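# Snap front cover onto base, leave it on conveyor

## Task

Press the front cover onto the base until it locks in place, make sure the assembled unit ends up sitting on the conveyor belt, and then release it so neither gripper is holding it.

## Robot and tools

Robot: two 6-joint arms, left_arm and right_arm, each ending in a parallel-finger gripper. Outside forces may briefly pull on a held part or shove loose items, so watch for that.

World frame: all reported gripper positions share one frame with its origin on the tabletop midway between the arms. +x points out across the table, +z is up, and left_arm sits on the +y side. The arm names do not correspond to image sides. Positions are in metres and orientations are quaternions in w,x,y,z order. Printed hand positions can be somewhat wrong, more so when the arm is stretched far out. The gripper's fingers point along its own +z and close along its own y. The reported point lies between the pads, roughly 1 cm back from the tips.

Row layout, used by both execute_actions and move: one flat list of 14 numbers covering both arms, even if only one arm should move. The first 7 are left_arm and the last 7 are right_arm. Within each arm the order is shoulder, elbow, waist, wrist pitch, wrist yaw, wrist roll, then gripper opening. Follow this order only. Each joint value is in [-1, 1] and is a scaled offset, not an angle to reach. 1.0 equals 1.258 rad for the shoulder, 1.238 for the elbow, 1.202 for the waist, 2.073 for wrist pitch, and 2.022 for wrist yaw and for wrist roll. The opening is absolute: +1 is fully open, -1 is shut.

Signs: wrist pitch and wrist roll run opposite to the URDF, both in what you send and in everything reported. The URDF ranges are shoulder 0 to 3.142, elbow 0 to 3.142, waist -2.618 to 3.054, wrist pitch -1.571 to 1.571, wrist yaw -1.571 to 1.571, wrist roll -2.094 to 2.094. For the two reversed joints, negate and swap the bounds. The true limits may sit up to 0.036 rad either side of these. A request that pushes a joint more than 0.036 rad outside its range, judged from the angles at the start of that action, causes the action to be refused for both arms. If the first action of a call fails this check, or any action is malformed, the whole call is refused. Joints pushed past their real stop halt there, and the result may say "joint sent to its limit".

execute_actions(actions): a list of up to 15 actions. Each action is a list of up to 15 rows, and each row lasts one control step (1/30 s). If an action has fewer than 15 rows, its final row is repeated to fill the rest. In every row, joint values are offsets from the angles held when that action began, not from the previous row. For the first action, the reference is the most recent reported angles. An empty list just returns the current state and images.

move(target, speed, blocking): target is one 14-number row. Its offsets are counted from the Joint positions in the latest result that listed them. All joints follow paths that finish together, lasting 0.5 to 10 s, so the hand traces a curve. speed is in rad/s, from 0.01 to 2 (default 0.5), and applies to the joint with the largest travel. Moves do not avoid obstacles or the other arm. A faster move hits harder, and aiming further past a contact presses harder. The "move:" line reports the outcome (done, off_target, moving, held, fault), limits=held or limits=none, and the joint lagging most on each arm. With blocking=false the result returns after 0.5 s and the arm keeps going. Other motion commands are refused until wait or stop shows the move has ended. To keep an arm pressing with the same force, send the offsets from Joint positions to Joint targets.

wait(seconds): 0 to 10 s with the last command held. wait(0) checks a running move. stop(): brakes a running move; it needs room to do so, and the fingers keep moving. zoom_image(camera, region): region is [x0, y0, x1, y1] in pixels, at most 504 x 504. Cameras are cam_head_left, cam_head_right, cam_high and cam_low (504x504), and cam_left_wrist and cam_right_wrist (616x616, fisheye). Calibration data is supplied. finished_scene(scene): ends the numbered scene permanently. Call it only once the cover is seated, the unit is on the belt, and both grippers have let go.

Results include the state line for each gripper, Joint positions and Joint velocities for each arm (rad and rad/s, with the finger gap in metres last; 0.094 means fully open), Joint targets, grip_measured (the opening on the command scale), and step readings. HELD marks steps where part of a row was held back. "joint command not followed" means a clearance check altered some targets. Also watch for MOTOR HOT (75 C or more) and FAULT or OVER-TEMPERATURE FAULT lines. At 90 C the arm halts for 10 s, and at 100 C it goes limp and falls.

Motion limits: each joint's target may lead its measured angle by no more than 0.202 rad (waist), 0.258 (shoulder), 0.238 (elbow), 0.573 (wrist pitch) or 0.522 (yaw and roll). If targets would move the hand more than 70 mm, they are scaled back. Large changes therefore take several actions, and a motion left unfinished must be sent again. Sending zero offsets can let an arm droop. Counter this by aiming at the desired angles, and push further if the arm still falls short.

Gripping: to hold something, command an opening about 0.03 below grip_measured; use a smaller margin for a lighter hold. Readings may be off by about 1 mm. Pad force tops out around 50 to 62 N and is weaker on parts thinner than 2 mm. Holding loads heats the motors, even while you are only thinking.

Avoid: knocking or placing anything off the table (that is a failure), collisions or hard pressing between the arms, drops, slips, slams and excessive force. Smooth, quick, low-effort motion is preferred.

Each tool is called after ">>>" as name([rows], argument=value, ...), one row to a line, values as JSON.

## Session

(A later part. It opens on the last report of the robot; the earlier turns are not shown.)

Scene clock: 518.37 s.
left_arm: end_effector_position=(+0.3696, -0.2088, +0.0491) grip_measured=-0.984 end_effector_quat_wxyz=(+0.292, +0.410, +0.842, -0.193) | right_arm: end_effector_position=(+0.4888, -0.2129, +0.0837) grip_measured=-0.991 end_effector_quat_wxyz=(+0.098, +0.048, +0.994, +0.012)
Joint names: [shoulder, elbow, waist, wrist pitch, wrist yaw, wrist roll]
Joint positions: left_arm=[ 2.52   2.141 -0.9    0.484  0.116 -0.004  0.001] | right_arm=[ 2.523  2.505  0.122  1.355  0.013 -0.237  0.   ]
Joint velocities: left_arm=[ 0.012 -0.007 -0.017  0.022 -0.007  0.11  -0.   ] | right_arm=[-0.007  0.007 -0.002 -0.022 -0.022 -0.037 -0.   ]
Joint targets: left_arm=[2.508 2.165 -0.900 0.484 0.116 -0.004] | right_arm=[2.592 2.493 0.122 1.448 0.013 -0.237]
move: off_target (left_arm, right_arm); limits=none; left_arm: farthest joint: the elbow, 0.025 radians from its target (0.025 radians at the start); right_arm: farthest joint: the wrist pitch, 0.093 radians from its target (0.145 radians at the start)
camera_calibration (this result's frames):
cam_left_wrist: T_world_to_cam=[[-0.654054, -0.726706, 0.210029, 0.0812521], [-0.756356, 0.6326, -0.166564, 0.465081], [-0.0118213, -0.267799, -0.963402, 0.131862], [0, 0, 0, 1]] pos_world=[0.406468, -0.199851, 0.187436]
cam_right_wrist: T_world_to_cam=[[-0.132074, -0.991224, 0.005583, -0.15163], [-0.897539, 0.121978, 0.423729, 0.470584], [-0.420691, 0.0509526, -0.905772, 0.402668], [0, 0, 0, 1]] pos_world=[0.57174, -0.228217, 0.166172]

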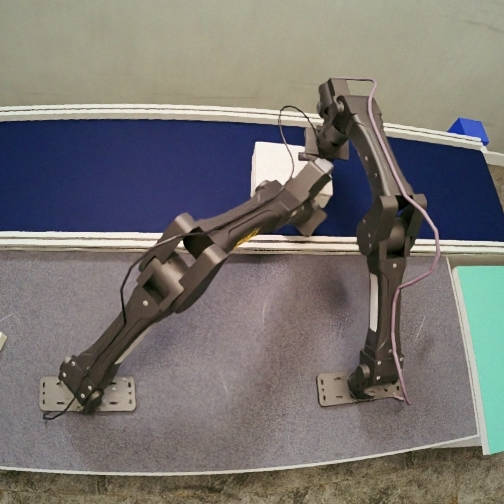

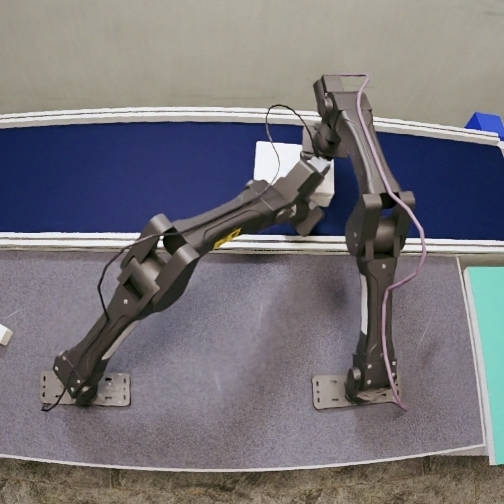

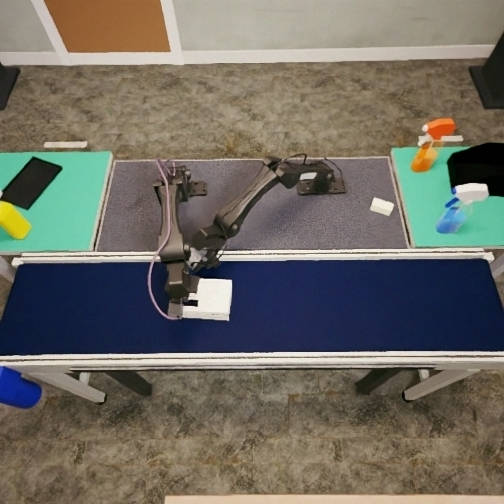

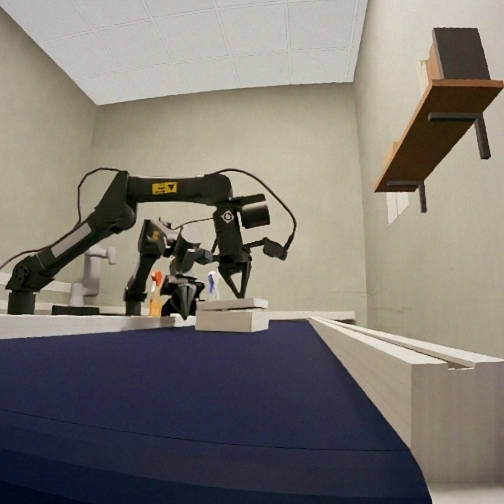

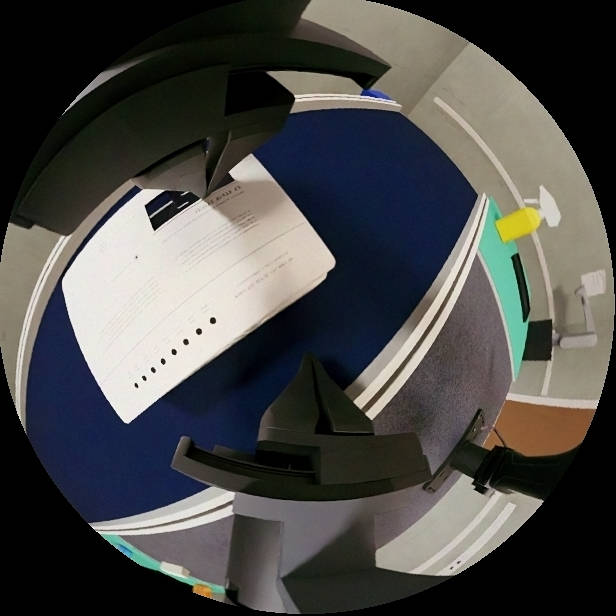

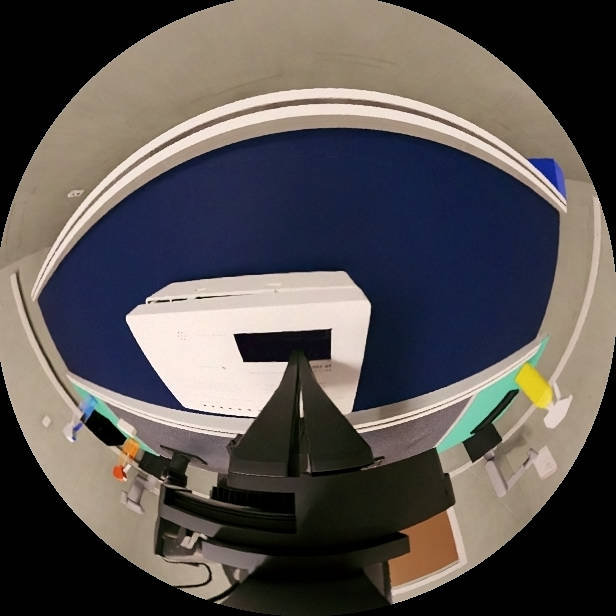

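>>> move(target=[-0.01,0.02,0,0,0,-0.25,-1,-0.02,0.015,-0.065,-0.11,0,0.04,-1], speed=0.25)

>>> move(target=[-0.01,0.02,0,0,-0.07,0,-1,0.052,0.015,0,0,0,0,-1], speed=0.1)

>>> zoom_image(camera="cam_low", region=[160,260,290,350])

Scene clock: 527.73 s.
left_arm: end_effector_position=(+0.3696, -0.2088, +0.0491) grip_measured=-0.984 end_effector_quat_wxyz=(+0.331, +0.606, +0.714, -0.115) | right_arm: end_effector_position=(+0.5444, -0.2461, +0.1017) grip_measured=-0.991 end_effector_quat_wxyz=(+0.207, +0.048, +0.977, +0.019)
Joint names: [shoulder, elbow, waist, wrist pitch, wrist yaw, wrist roll]
Joint positions: left_arm=[ 2.52   2.141 -0.9    0.484  0.116 -0.505  0.001] | right_arm=[ 2.52   2.505  0.051  1.136  0.012 -0.167  0.   ]
Joint velocities: left_arm=[ 0.007 -0.012  0.002 -0.066  0.037  0.081  0.   ] | right_arm=[-0.012 -0.007  0.002 -0.051  0.022  0.037 -0.001]
Joint targets: left_arm=[2.508 2.165 -0.900 0.484 0.116 -0.509] | right_arm=[2.498 2.523 0.044 1.127 0.013 -0.156]
move: off_target (left_arm, right_arm); limits=none; left_arm: farthest joint: the elbow, 0.025 radians from its target (0.025 radians at the start); right_arm: farthest joint: the shoulder, 0.022 radians from its target (0.025 radians at the start)
camera_calibration (this result's frames):
cam_left_wrist: T_world_to_cam=[[-0.892792, -0.436203, -0.112472, 0.245984], [-0.408662, 0.889325, -0.205175, 0.392074], [0.189522, -0.137215, -0.972241, 0.0851455], [0, 0, 0, 1]] pos_world=[0.363702, -0.229699, 0.190892]
cam_right_wrist: T_world_to_cam=[[-0.132429, -0.990809, -0.0275811, -0.173623], [-0.968405, 0.123402, 0.216711, 0.576869], [-0.211315, 0.0554084, -0.975846, 0.338262], [0, 0, 0, 1]] pos_world=[0.60713, -0.261956, 0.20029]

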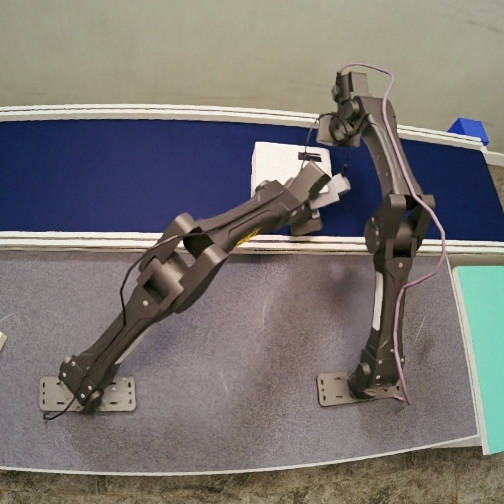

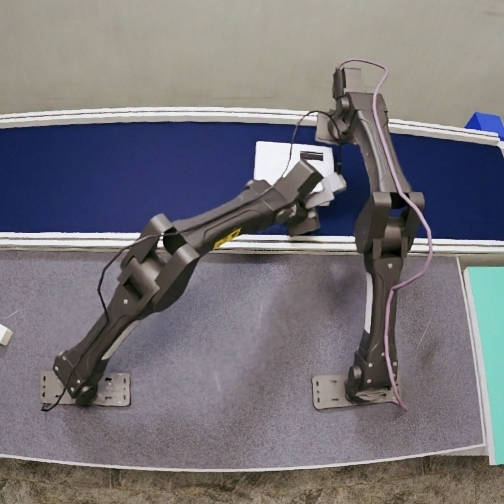

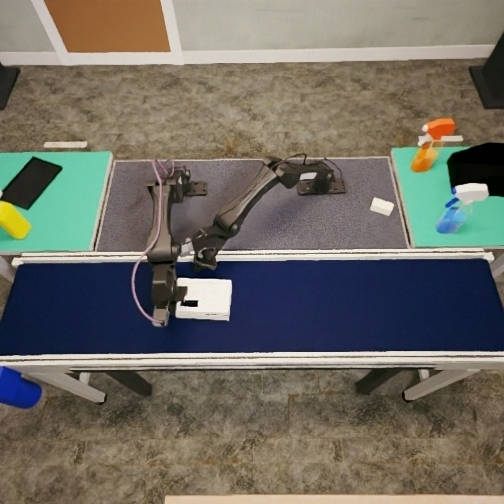

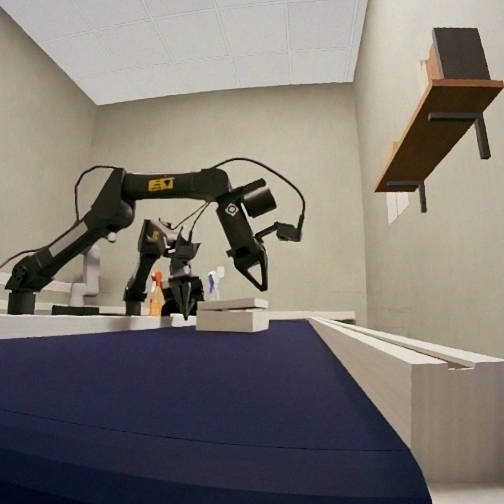

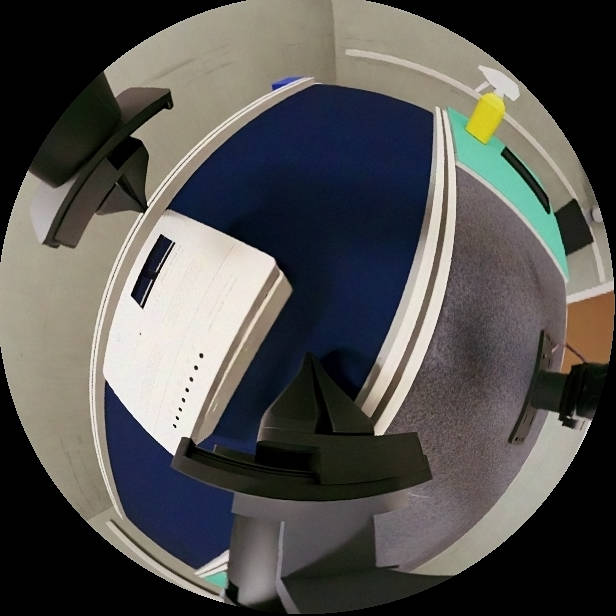

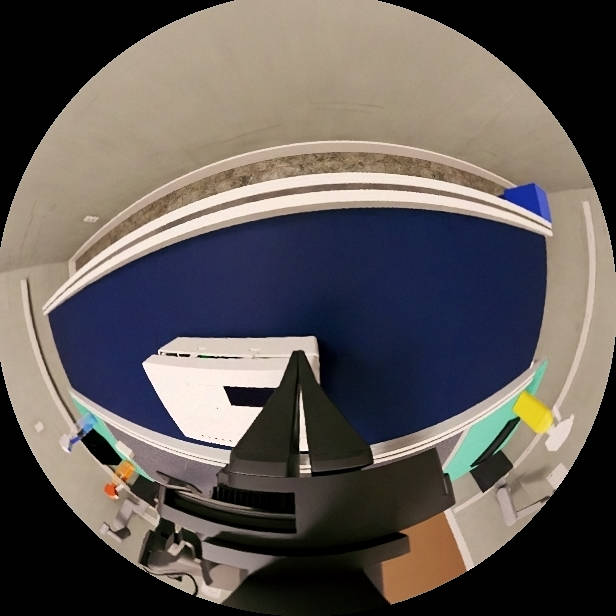

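Scene clock: 529.67 s.
left_arm: end_effector_position=(+0.3879, -0.1941, +0.0482) grip_measured=-0.984 end_effector_quat_wxyz=(+0.342, +0.590, +0.730, -0.054) | right_arm: end_effector_position=(+0.5445, -0.2461, +0.0772) grip_measured=-0.991 end_effector_quat_wxyz=(+0.189, +0.048, +0.981, +0.017)
Joint names: [shoulder, elbow, waist, wrist pitch, wrist yaw, wrist roll]
Joint positions: left_arm=[ 2.52   2.141 -0.9    0.484 -0.016 -0.505  0.001] | right_arm=[ 2.565  2.505  0.051  1.13   0.012 -0.167  0.   ]
Joint velocities: left_arm=[-0.022 -0.002 -0.002 -0.022 -0.051 -0.007  0.001] | right_arm=[-0.012  0.022  0.002 -0.051 -0.037  0.066  0.001]
Joint targets: left_arm=[2.508 2.165 -0.900 0.484 -0.026 -0.505] | right_arm=[2.585 2.524 0.051 1.136 0.012 -0.167]
move: off_target (left_arm, right_arm); limits=none; left_arm: farthest joint: the elbow, 0.025 radians from its target (0.025 radians at the start); right_arm: farthest joint: the shoulder, 0.021 radians from its target (0.065 radians at the start)
camera_calibration (this result's frames):
cam_left_wrist: T_world_to_cam=[[-0.840341, -0.500074, -0.209172, 0.240563], [-0.469234, 0.864292, -0.181158, 0.403748], [0.271378, -0.0540841, -0.960952, 0.0666697], [0, 0, 0, 1]] pos_world=[0.373514, -0.225051, 0.187528]
cam_right_wrist: T_world_to_cam=[[-0.133338, -0.990874, -0.019738, -0.174407], [-0.95937, 0.124051, 0.253416, 0.574665], [-0.248655, 0.052726, -0.967156, 0.333391], [0, 0, 0, 1]] pos_world=[0.610961, -0.261681, 0.17337]

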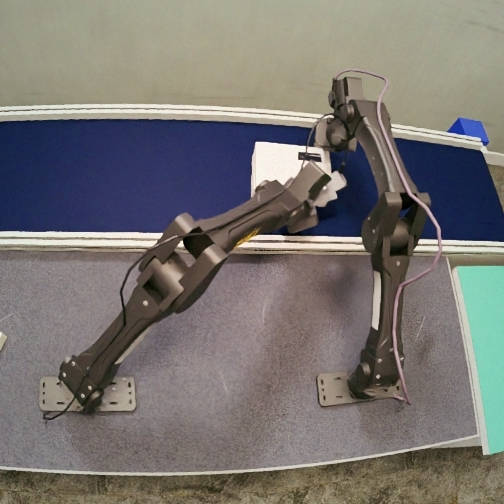

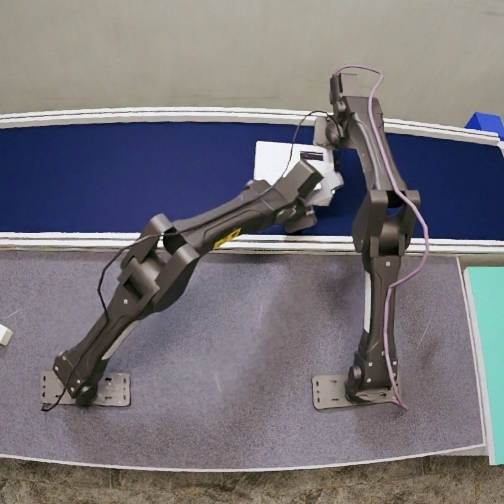

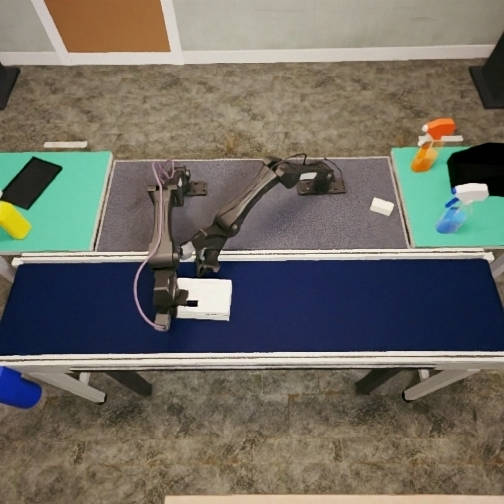

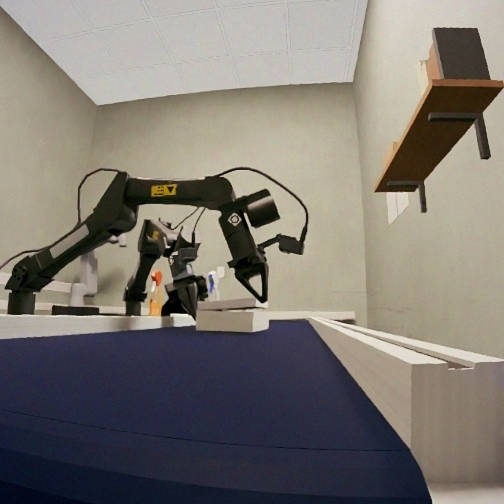

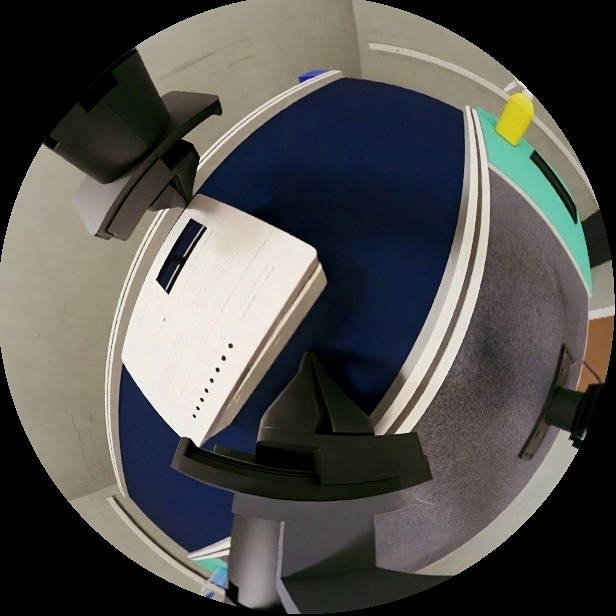

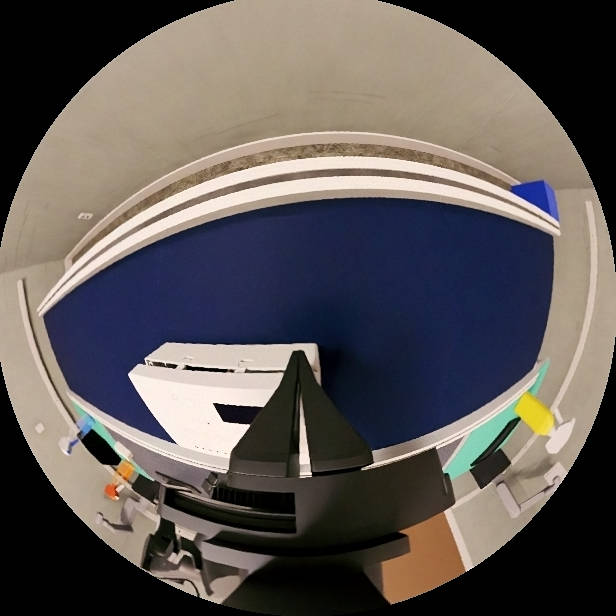

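Region (160, 260, 290, 350) of cam_low's 504x504 image, scaled by 3.877, with more detail than that image has; it fills the top 349 rows of this view, and the rest is white.

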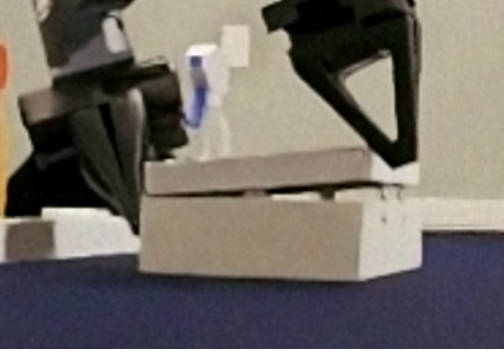

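>>> move(target=[-0.01,0.02,0,0,-0.03,0,-1,0.05,0,0,0.07,0,0,-1], speed=0.08)

>>> zoom_image(camera="cam_low", region=[160,260,290,350])

Scene clock: 536.07 s.
left_arm: end_effector_position=(+0.3946, -0.1881, +0.0485) grip_measured=-0.984 end_effector_quat_wxyz=(+0.346, +0.583, +0.735, -0.031) | right_arm: end_effector_position=(+0.5361, -0.2473, +0.0742) grip_measured=-0.991 end_effector_quat_wxyz=(+0.171, +0.048, +0.984, +0.013)
Joint names: [shoulder, elbow, waist, wrist pitch, wrist yaw, wrist roll]
Joint positions: left_arm=[ 2.52   2.141 -0.9    0.484 -0.066 -0.505  0.001] | right_arm=[ 2.568  2.512  0.051  1.171  0.015 -0.167  0.   ]
Joint velocities: left_arm=[-0.002 -0.012 -0.007  0.007 -0.037 -0.037 -0.   ] | right_arm=[ 0.007 -0.012  0.012  0.007  0.051  0.007 -0.001]
Joint targets: left_arm=[2.508 2.165 -0.900 0.484 -0.077 -0.505] | right_arm=[2.628 2.505 0.051 1.275 0.012 -0.167]
move: off_target (left_arm, right_arm); limits=none; left_arm: farthest joint: the elbow, 0.025 radians from its target (0.025 radians at the start); right_arm: farthest joint: the wrist pitch, 0.104 radians from its target (0.145 radians at the start)
camera_calibration (this result's frames):
cam_left_wrist: T_world_to_cam=[[-0.817022, -0.521505, -0.245983, 0.237771], [-0.492177, 0.852994, -0.173673, 0.408268], [0.300393, -0.0208279, -0.953588, 0.0599131], [0, 0, 0, 1]] pos_world=[0.377207, -0.223004, 0.186525]
cam_right_wrist: T_world_to_cam=[[-0.135075, -0.990795, -0.00893599, -0.176636], [-0.949184, 0.126804, 0.288046, 0.560201], [-0.284262, 0.0473898, -0.957575, 0.345524], [0, 0, 0, 1]] pos_world=[0.606094, -0.26242, 0.167923]

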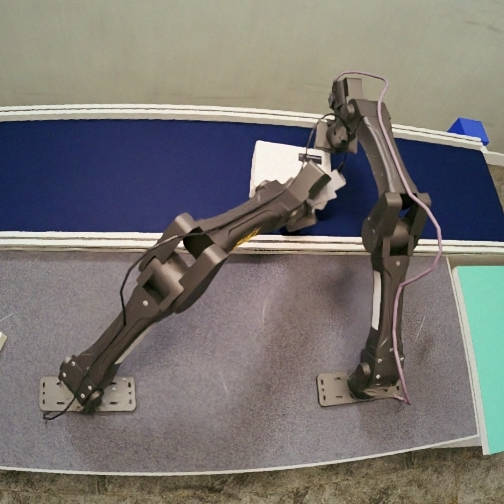

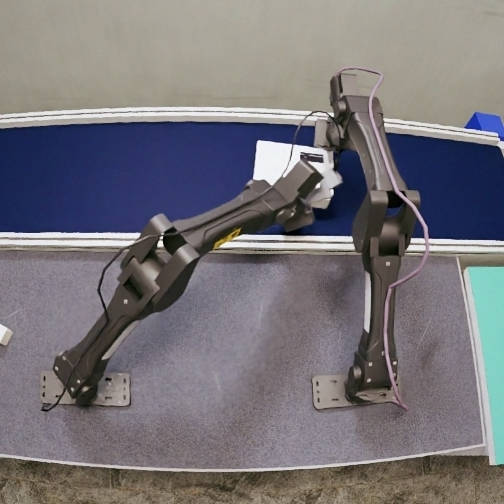

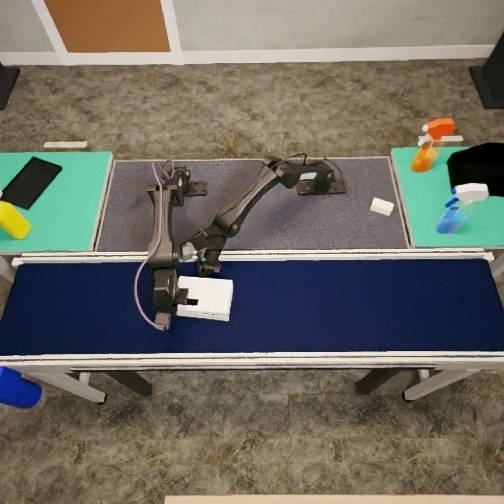

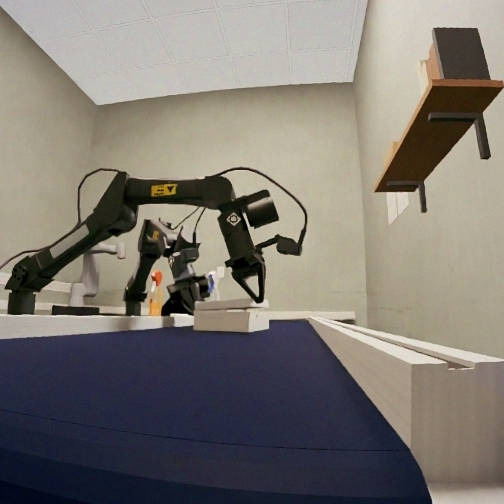

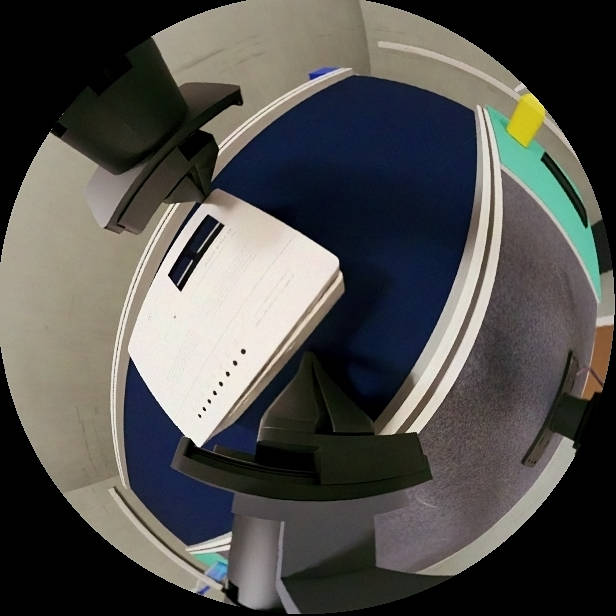

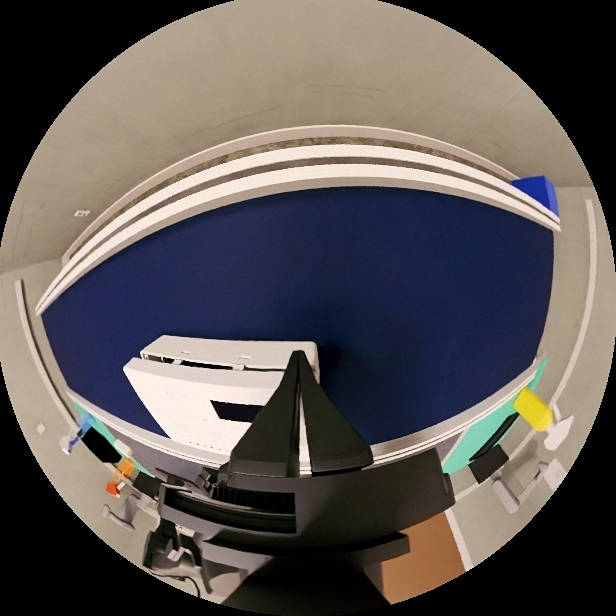

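Region (160, 260, 290, 350) of cam_low's 504x504 image, scaled by 3.877, with more detail than that image has; it fills the top 349 rows of this view, and the rest is white.

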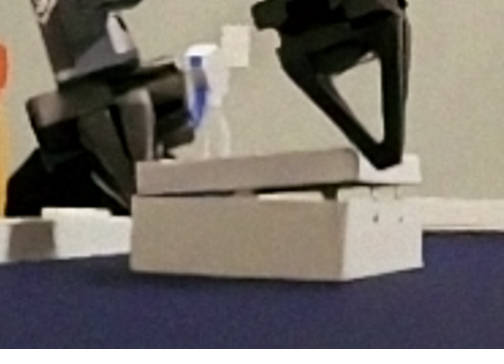

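>>> move(target=[-0.01,0.02,0.01,0,0,0,-1,-0.01,0.015,0.055,-0.035,0,-0.06,-1], speed=0.1)

>>> move(target=[-0.01,0.02,0.04,-0.02,-0.04,0,-1,0.045,0,0,0.09,0,0,-1], speed=0.08)

>>> zoom_image(camera="cam_low", region=[160,260,290,350])

Scene clock: 544.87 s.
left_arm: end_effector_position=(+0.3947, -0.1880, +0.0485) grip_measured=-0.984 end_effector_quat_wxyz=(+0.346, +0.582, +0.735, -0.030) | right_arm: end_effector_position=(+0.5473, -0.2113, +0.0811) grip_measured=-0.991 end_effector_quat_wxyz=(+0.200, +0.073, +0.976, +0.034)
Joint names: [shoulder, elbow, waist, wrist pitch, wrist yaw, wrist roll]
Joint positions: left_arm=[ 2.52   2.141 -0.9    0.484 -0.067 -0.505  0.001] | right_arm=[ 2.566  2.512  0.111  1.108  0.016 -0.278  0.   ]
Joint velocities: left_arm=[-0.002 -0.022 -0.017 -0.037  0.007 -0.125 -0.001] | right_arm=[ 0.012 -0.012 -0.007  0.066 -0.066  0.007 -0.   ]
Joint targets: left_arm=[2.508 2.165 -0.888 0.484 -0.067 -0.505] | right_arm=[2.555 2.531 0.117 1.099 0.015 -0.288]
move: off_target (left_arm); limits=none; left_arm: farthest joint: the elbow, 0.025 radians from its target (0.025 radians at the start); right_arm: farthest joint: the elbow, 0.019 radians from its target (0.019 radians at the start)
camera_calibration (this result's frames):
cam_left_wrist: T_world_to_cam=[[-0.816656, -0.521816, -0.246539, 0.237726], [-0.492524, 0.852816, -0.173567, 0.408337], [0.300823, -0.0203182, -0.953464, 0.0598121], [0, 0, 0, 1]] pos_world=[0.377263, -0.222972, 0.186511]
cam_right_wrist: T_world_to_cam=[[-0.176086, -0.982215, -0.0651775, -0.110547], [-0.959302, 0.156376, 0.23513, 0.580391], [-0.220756, 0.103928, -0.969776, 0.331734], [0, 0, 0, 1]] pos_world=[0.610537, -0.233817, 0.178035]

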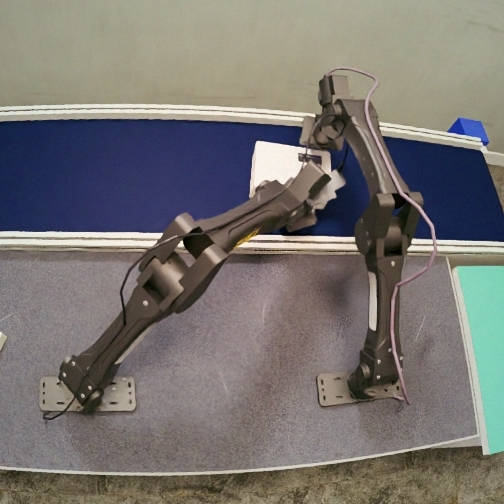

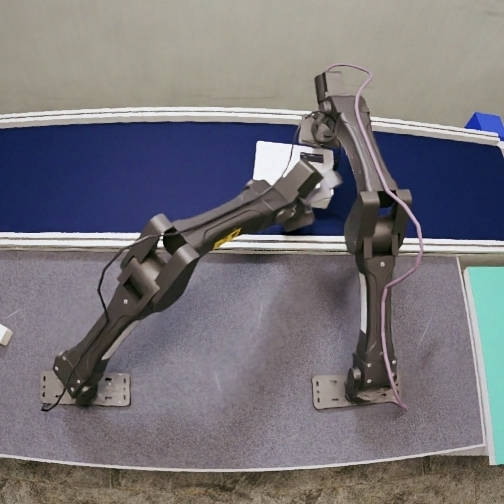

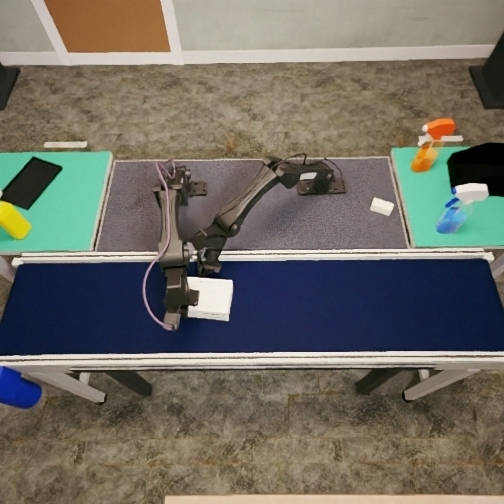

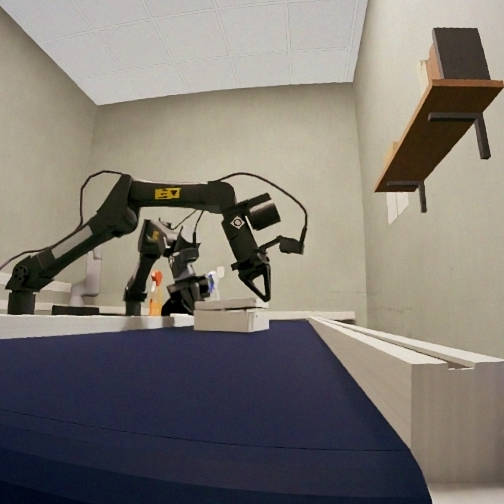

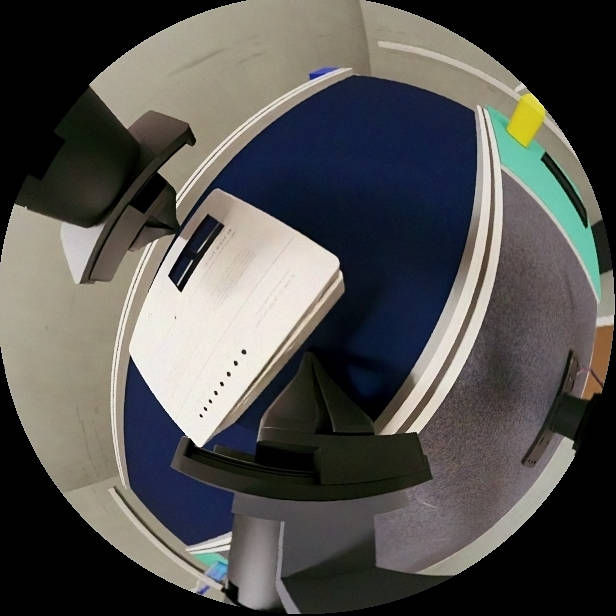

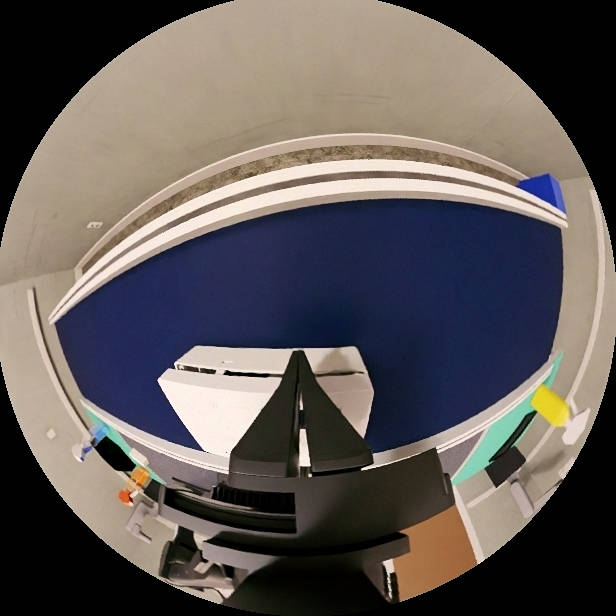

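Scene clock: 547.50 s.
left_arm: end_effector_position=(+0.4046, -0.1776, +0.0481) grip_measured=-0.984 end_effector_quat_wxyz=(+0.346, +0.574, +0.742, -0.016) | right_arm: end_effector_position=(+0.5358, -0.2138, +0.0751) grip_measured=-0.991 end_effector_quat_wxyz=(+0.175, +0.074, +0.981, +0.026)
Joint names: [shoulder, elbow, waist, wrist pitch, wrist yaw, wrist roll]
Joint positions: left_arm=[ 2.52   2.141 -0.884  0.488 -0.091 -0.505  0.001] | right_arm=[ 2.568  2.512  0.111  1.159  0.021 -0.278  0.   ]
Joint velocities: left_arm=[-0.002 -0.002  0.002  0.022 -0.051  0.066  0.001] | right_arm=[-0.017 -0.012 -0.007 -0.037  0.066 -0.022 -0.001]
Joint targets: left_arm=[2.508 2.165 -0.852 0.443 -0.148 -0.505] | right_arm=[2.623 2.512 0.111 1.295 0.016 -0.278]
move: off_target (left_arm, right_arm); limits=none; left_arm: farthest joint: the wrist yaw, 0.057 radians from its target (0.081 radians at the start); right_arm: farthest joint: the wrist pitch, 0.136 radians from its target (0.186 radians at the start)
camera_calibration (this result's frames):
cam_left_wrist: T_world_to_cam=[[-0.797413, -0.542983, -0.263253, 0.240396], [-0.516897, 0.839737, -0.166314, 0.411532], [0.311369, 0.00345375, -0.950283, 0.0564331], [0, 0, 0, 1]] pos_world=[0.386843, -0.215242, 0.185356]
cam_right_wrist: T_world_to_cam=[[-0.180885, -0.982509, -0.0442445, -0.114487], [-0.94554, 0.161348, 0.282701, 0.561195], [-0.270618, 0.0929713, -0.958187, 0.347154], [0, 0, 0, 1]] pos_world=[0.60387, -0.235307, 0.168922]

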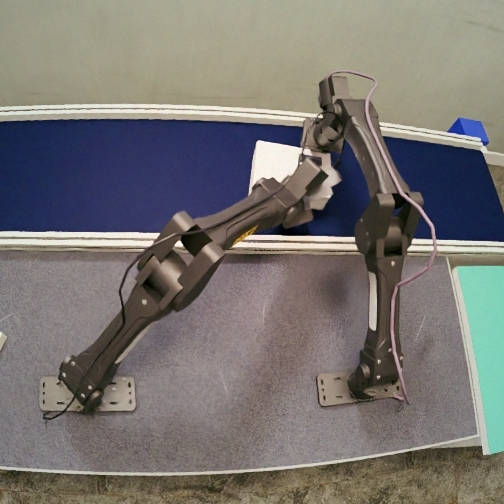

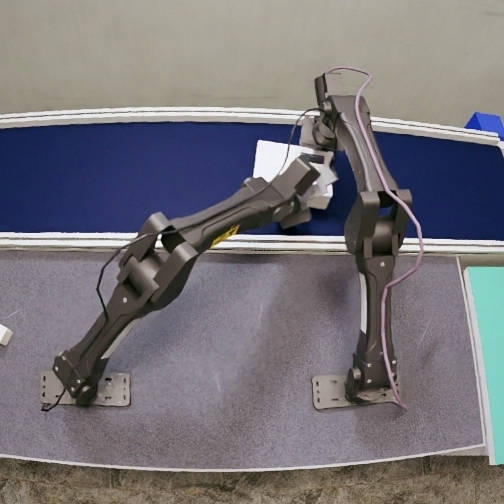

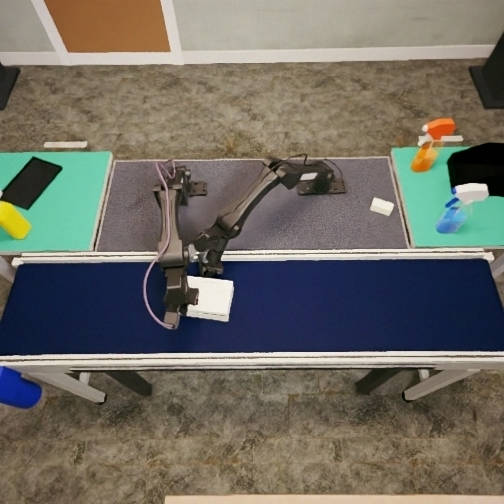

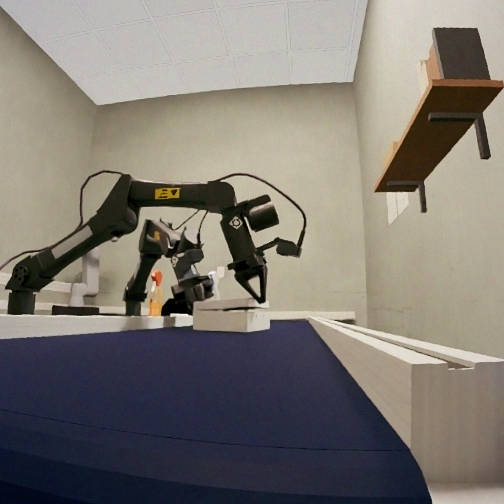

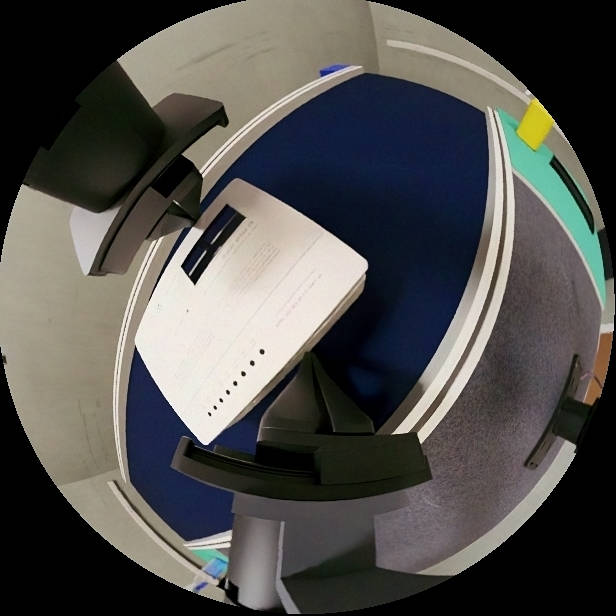

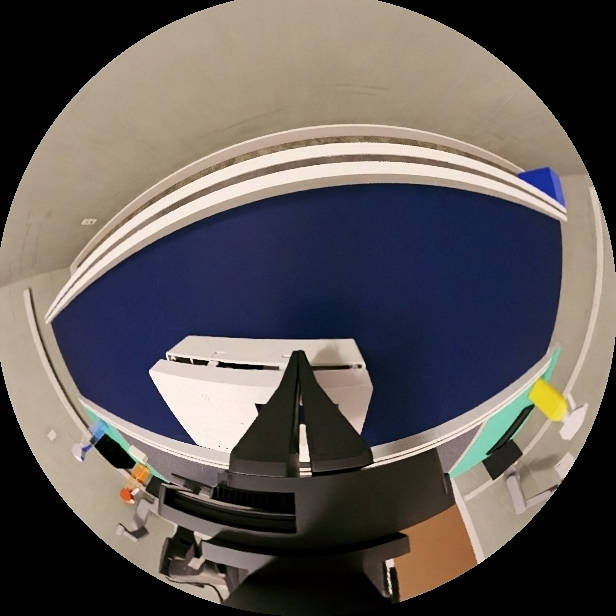

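Region (160, 260, 290, 350) of cam_low's 504x504 image, scaled by 3.877, with more detail than that image has; it fills the top 349 rows of this view, and the rest is white.

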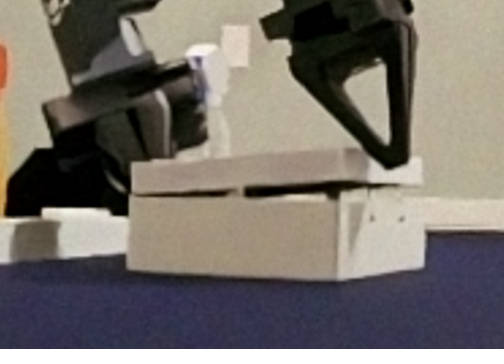

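Improving. Harder.

>>> execute_actions([
  [[-0.01,0.02,0.035,-0.03,-0.04,0,-1,0.065,-0.015,0,0.09,0,0,-1]],
  [[-0.01,0.02,0.045,-0.035,-0.05,0,-1,0.09,-0.025,0,0.12,0,0,-1]],
])

>>> zoom_image(camera="cam_low", region=[160,260,290,350])

Scene clock: 552.77 s.
left_arm: end_effector_position=(+0.4124, -0.1661, +0.0459) grip_measured=-0.984 end_effector_quat_wxyz=(+0.340, +0.567, +0.750, -0.005) | right_arm: end_effector_position=(+0.5360, -0.2208, +0.0726) grip_measured=-0.991 end_effector_quat_wxyz=(+0.175, +0.078, +0.981, +0.012)
Joint names: [shoulder, elbow, waist, wrist pitch, wrist yaw, wrist roll]
Joint positions: left_arm=[ 2.52   2.141 -0.867  0.503 -0.105 -0.505  0.001] | right_arm=[ 2.573  2.512  0.107  1.16   0.048 -0.278  0.   ]
Joint velocities: left_arm=[-0.007  0.002 -0.002  0.022 -0.081  0.022  0.001] | right_arm=[-0.012 -0.012 -0.002  0.037  0.051  0.007 -0.   ]
Joint targets: left_arm=[2.508 2.165 -0.827 0.417 -0.193 -0.505] | right_arm=[2.662 2.487 0.110 1.362 0.031 -0.278]
Step readings (joint positions; steps 1 to 15: 1st action; 16 to 30: 2nd action):
0: left_arm=[2.520 2.141 -0.884 0.488 -0.091 -0.505] | right_arm=[2.568 2.512 0.111 1.159 0.021 -0.278]
1: left_arm=[2.520 2.141 -0.884 0.488 -0.092 -0.505] | right_arm=[2.570 2.512 0.111 1.161 0.022 -0.278]
2: left_arm=[2.520 2.141 -0.883 0.488 -0.092 -0.505] | right_arm=[2.571 2.512 0.111 1.161 0.023 -0.278]
4: left_arm=[2.520 2.141 -0.883 0.489 -0.092 -0.505] | right_arm=[2.571 2.512 0.111 1.161 0.025 -0.278]
8: left_arm=[2.520 2.141 -0.882 0.490 -0.092 -0.505] | right_arm=[2.571 2.512 0.111 1.161 0.028 -0.278]
15: left_arm=[2.520 2.141 -0.882 0.490 -0.092 -0.505] | right_arm=[2.571 2.512 0.111 1.161 0.028 -0.278]
16: left_arm=[2.520 2.141 -0.881 0.490 -0.092 -0.505] | right_arm=[2.571 2.512 0.111 1.162 0.028 -0.278]
17: left_arm=[2.520 2.141 -0.880 0.490 -0.093 -0.505] | right_arm=[2.571 2.512 0.111 1.162 0.031 -0.278]
19: left_arm=[2.520 2.141 -0.877 0.492 -0.093 -0.505] | right_arm=[2.572 2.512 0.111 1.162 0.036 -0.278]
23: left_arm=[2.520 2.141 -0.871 0.499 -0.095 -0.505] | right_arm=[2.572 2.512 0.110 1.160 0.044 -0.278]
30: Joint positions above
camera_calibration (this result's frames):
cam_left_wrist: T_world_to_cam=[[-0.783612, -0.558523, -0.272038, 0.244463], [-0.538804, 0.82898, -0.149944, 0.412035], [0.309261, 0.0290769, -0.950533, 0.0570277], [0, 0, 0, 1]] pos_world=[0.395934, -0.206689, 0.182492]
cam_right_wrist: T_world_to_cam=[[-0.193901, -0.980852, -0.0182072, -0.116017], [-0.942506, 0.181107, 0.28086, 0.566173], [-0.272185, 0.0716196, -0.959576, 0.341695], [0, 0, 0, 1]] pos_world=[0.60413, -0.240805, 0.166755]

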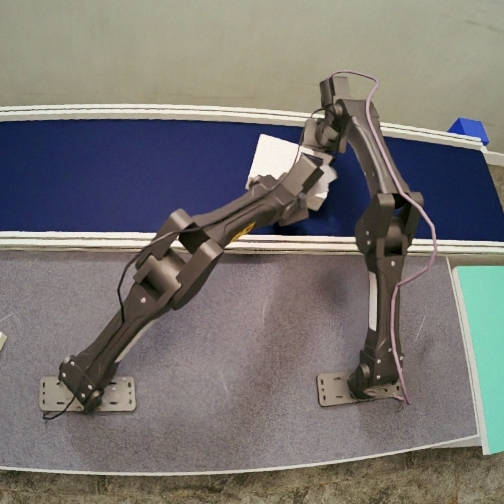

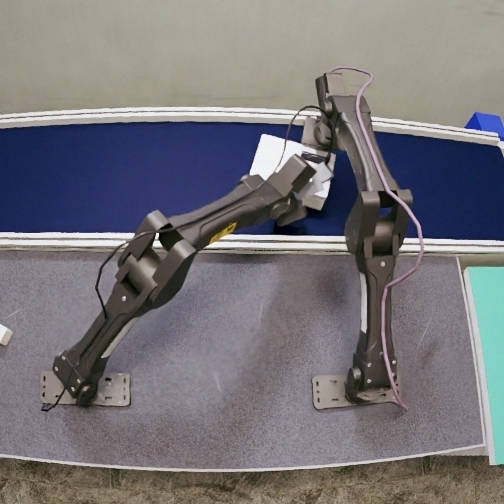

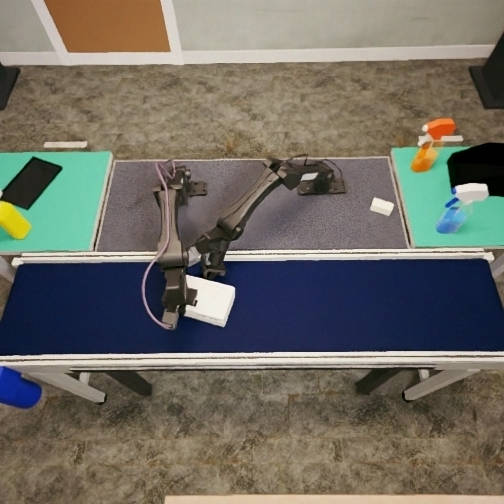

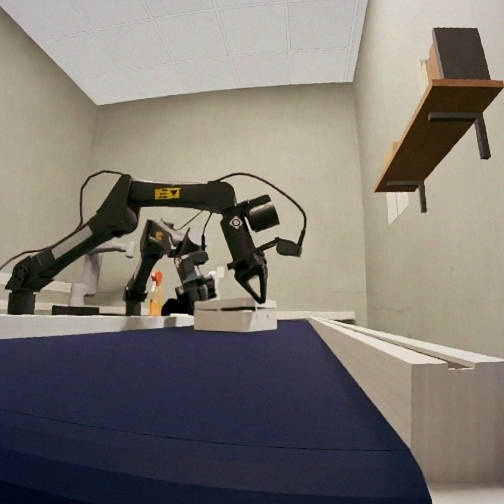

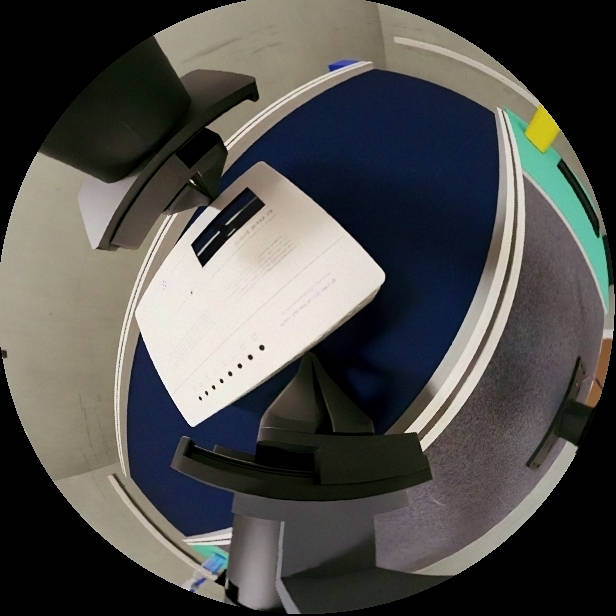

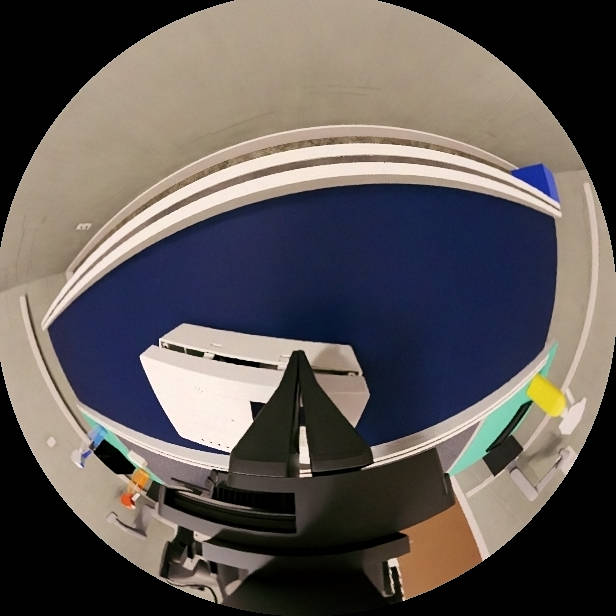

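Region (160, 260, 290, 350) of cam_low's 504x504 image, scaled by 3.877, with more detail than that image has; it fills the top 349 rows of this view, and the rest is white.

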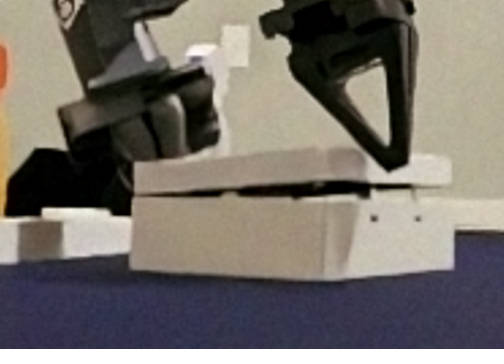

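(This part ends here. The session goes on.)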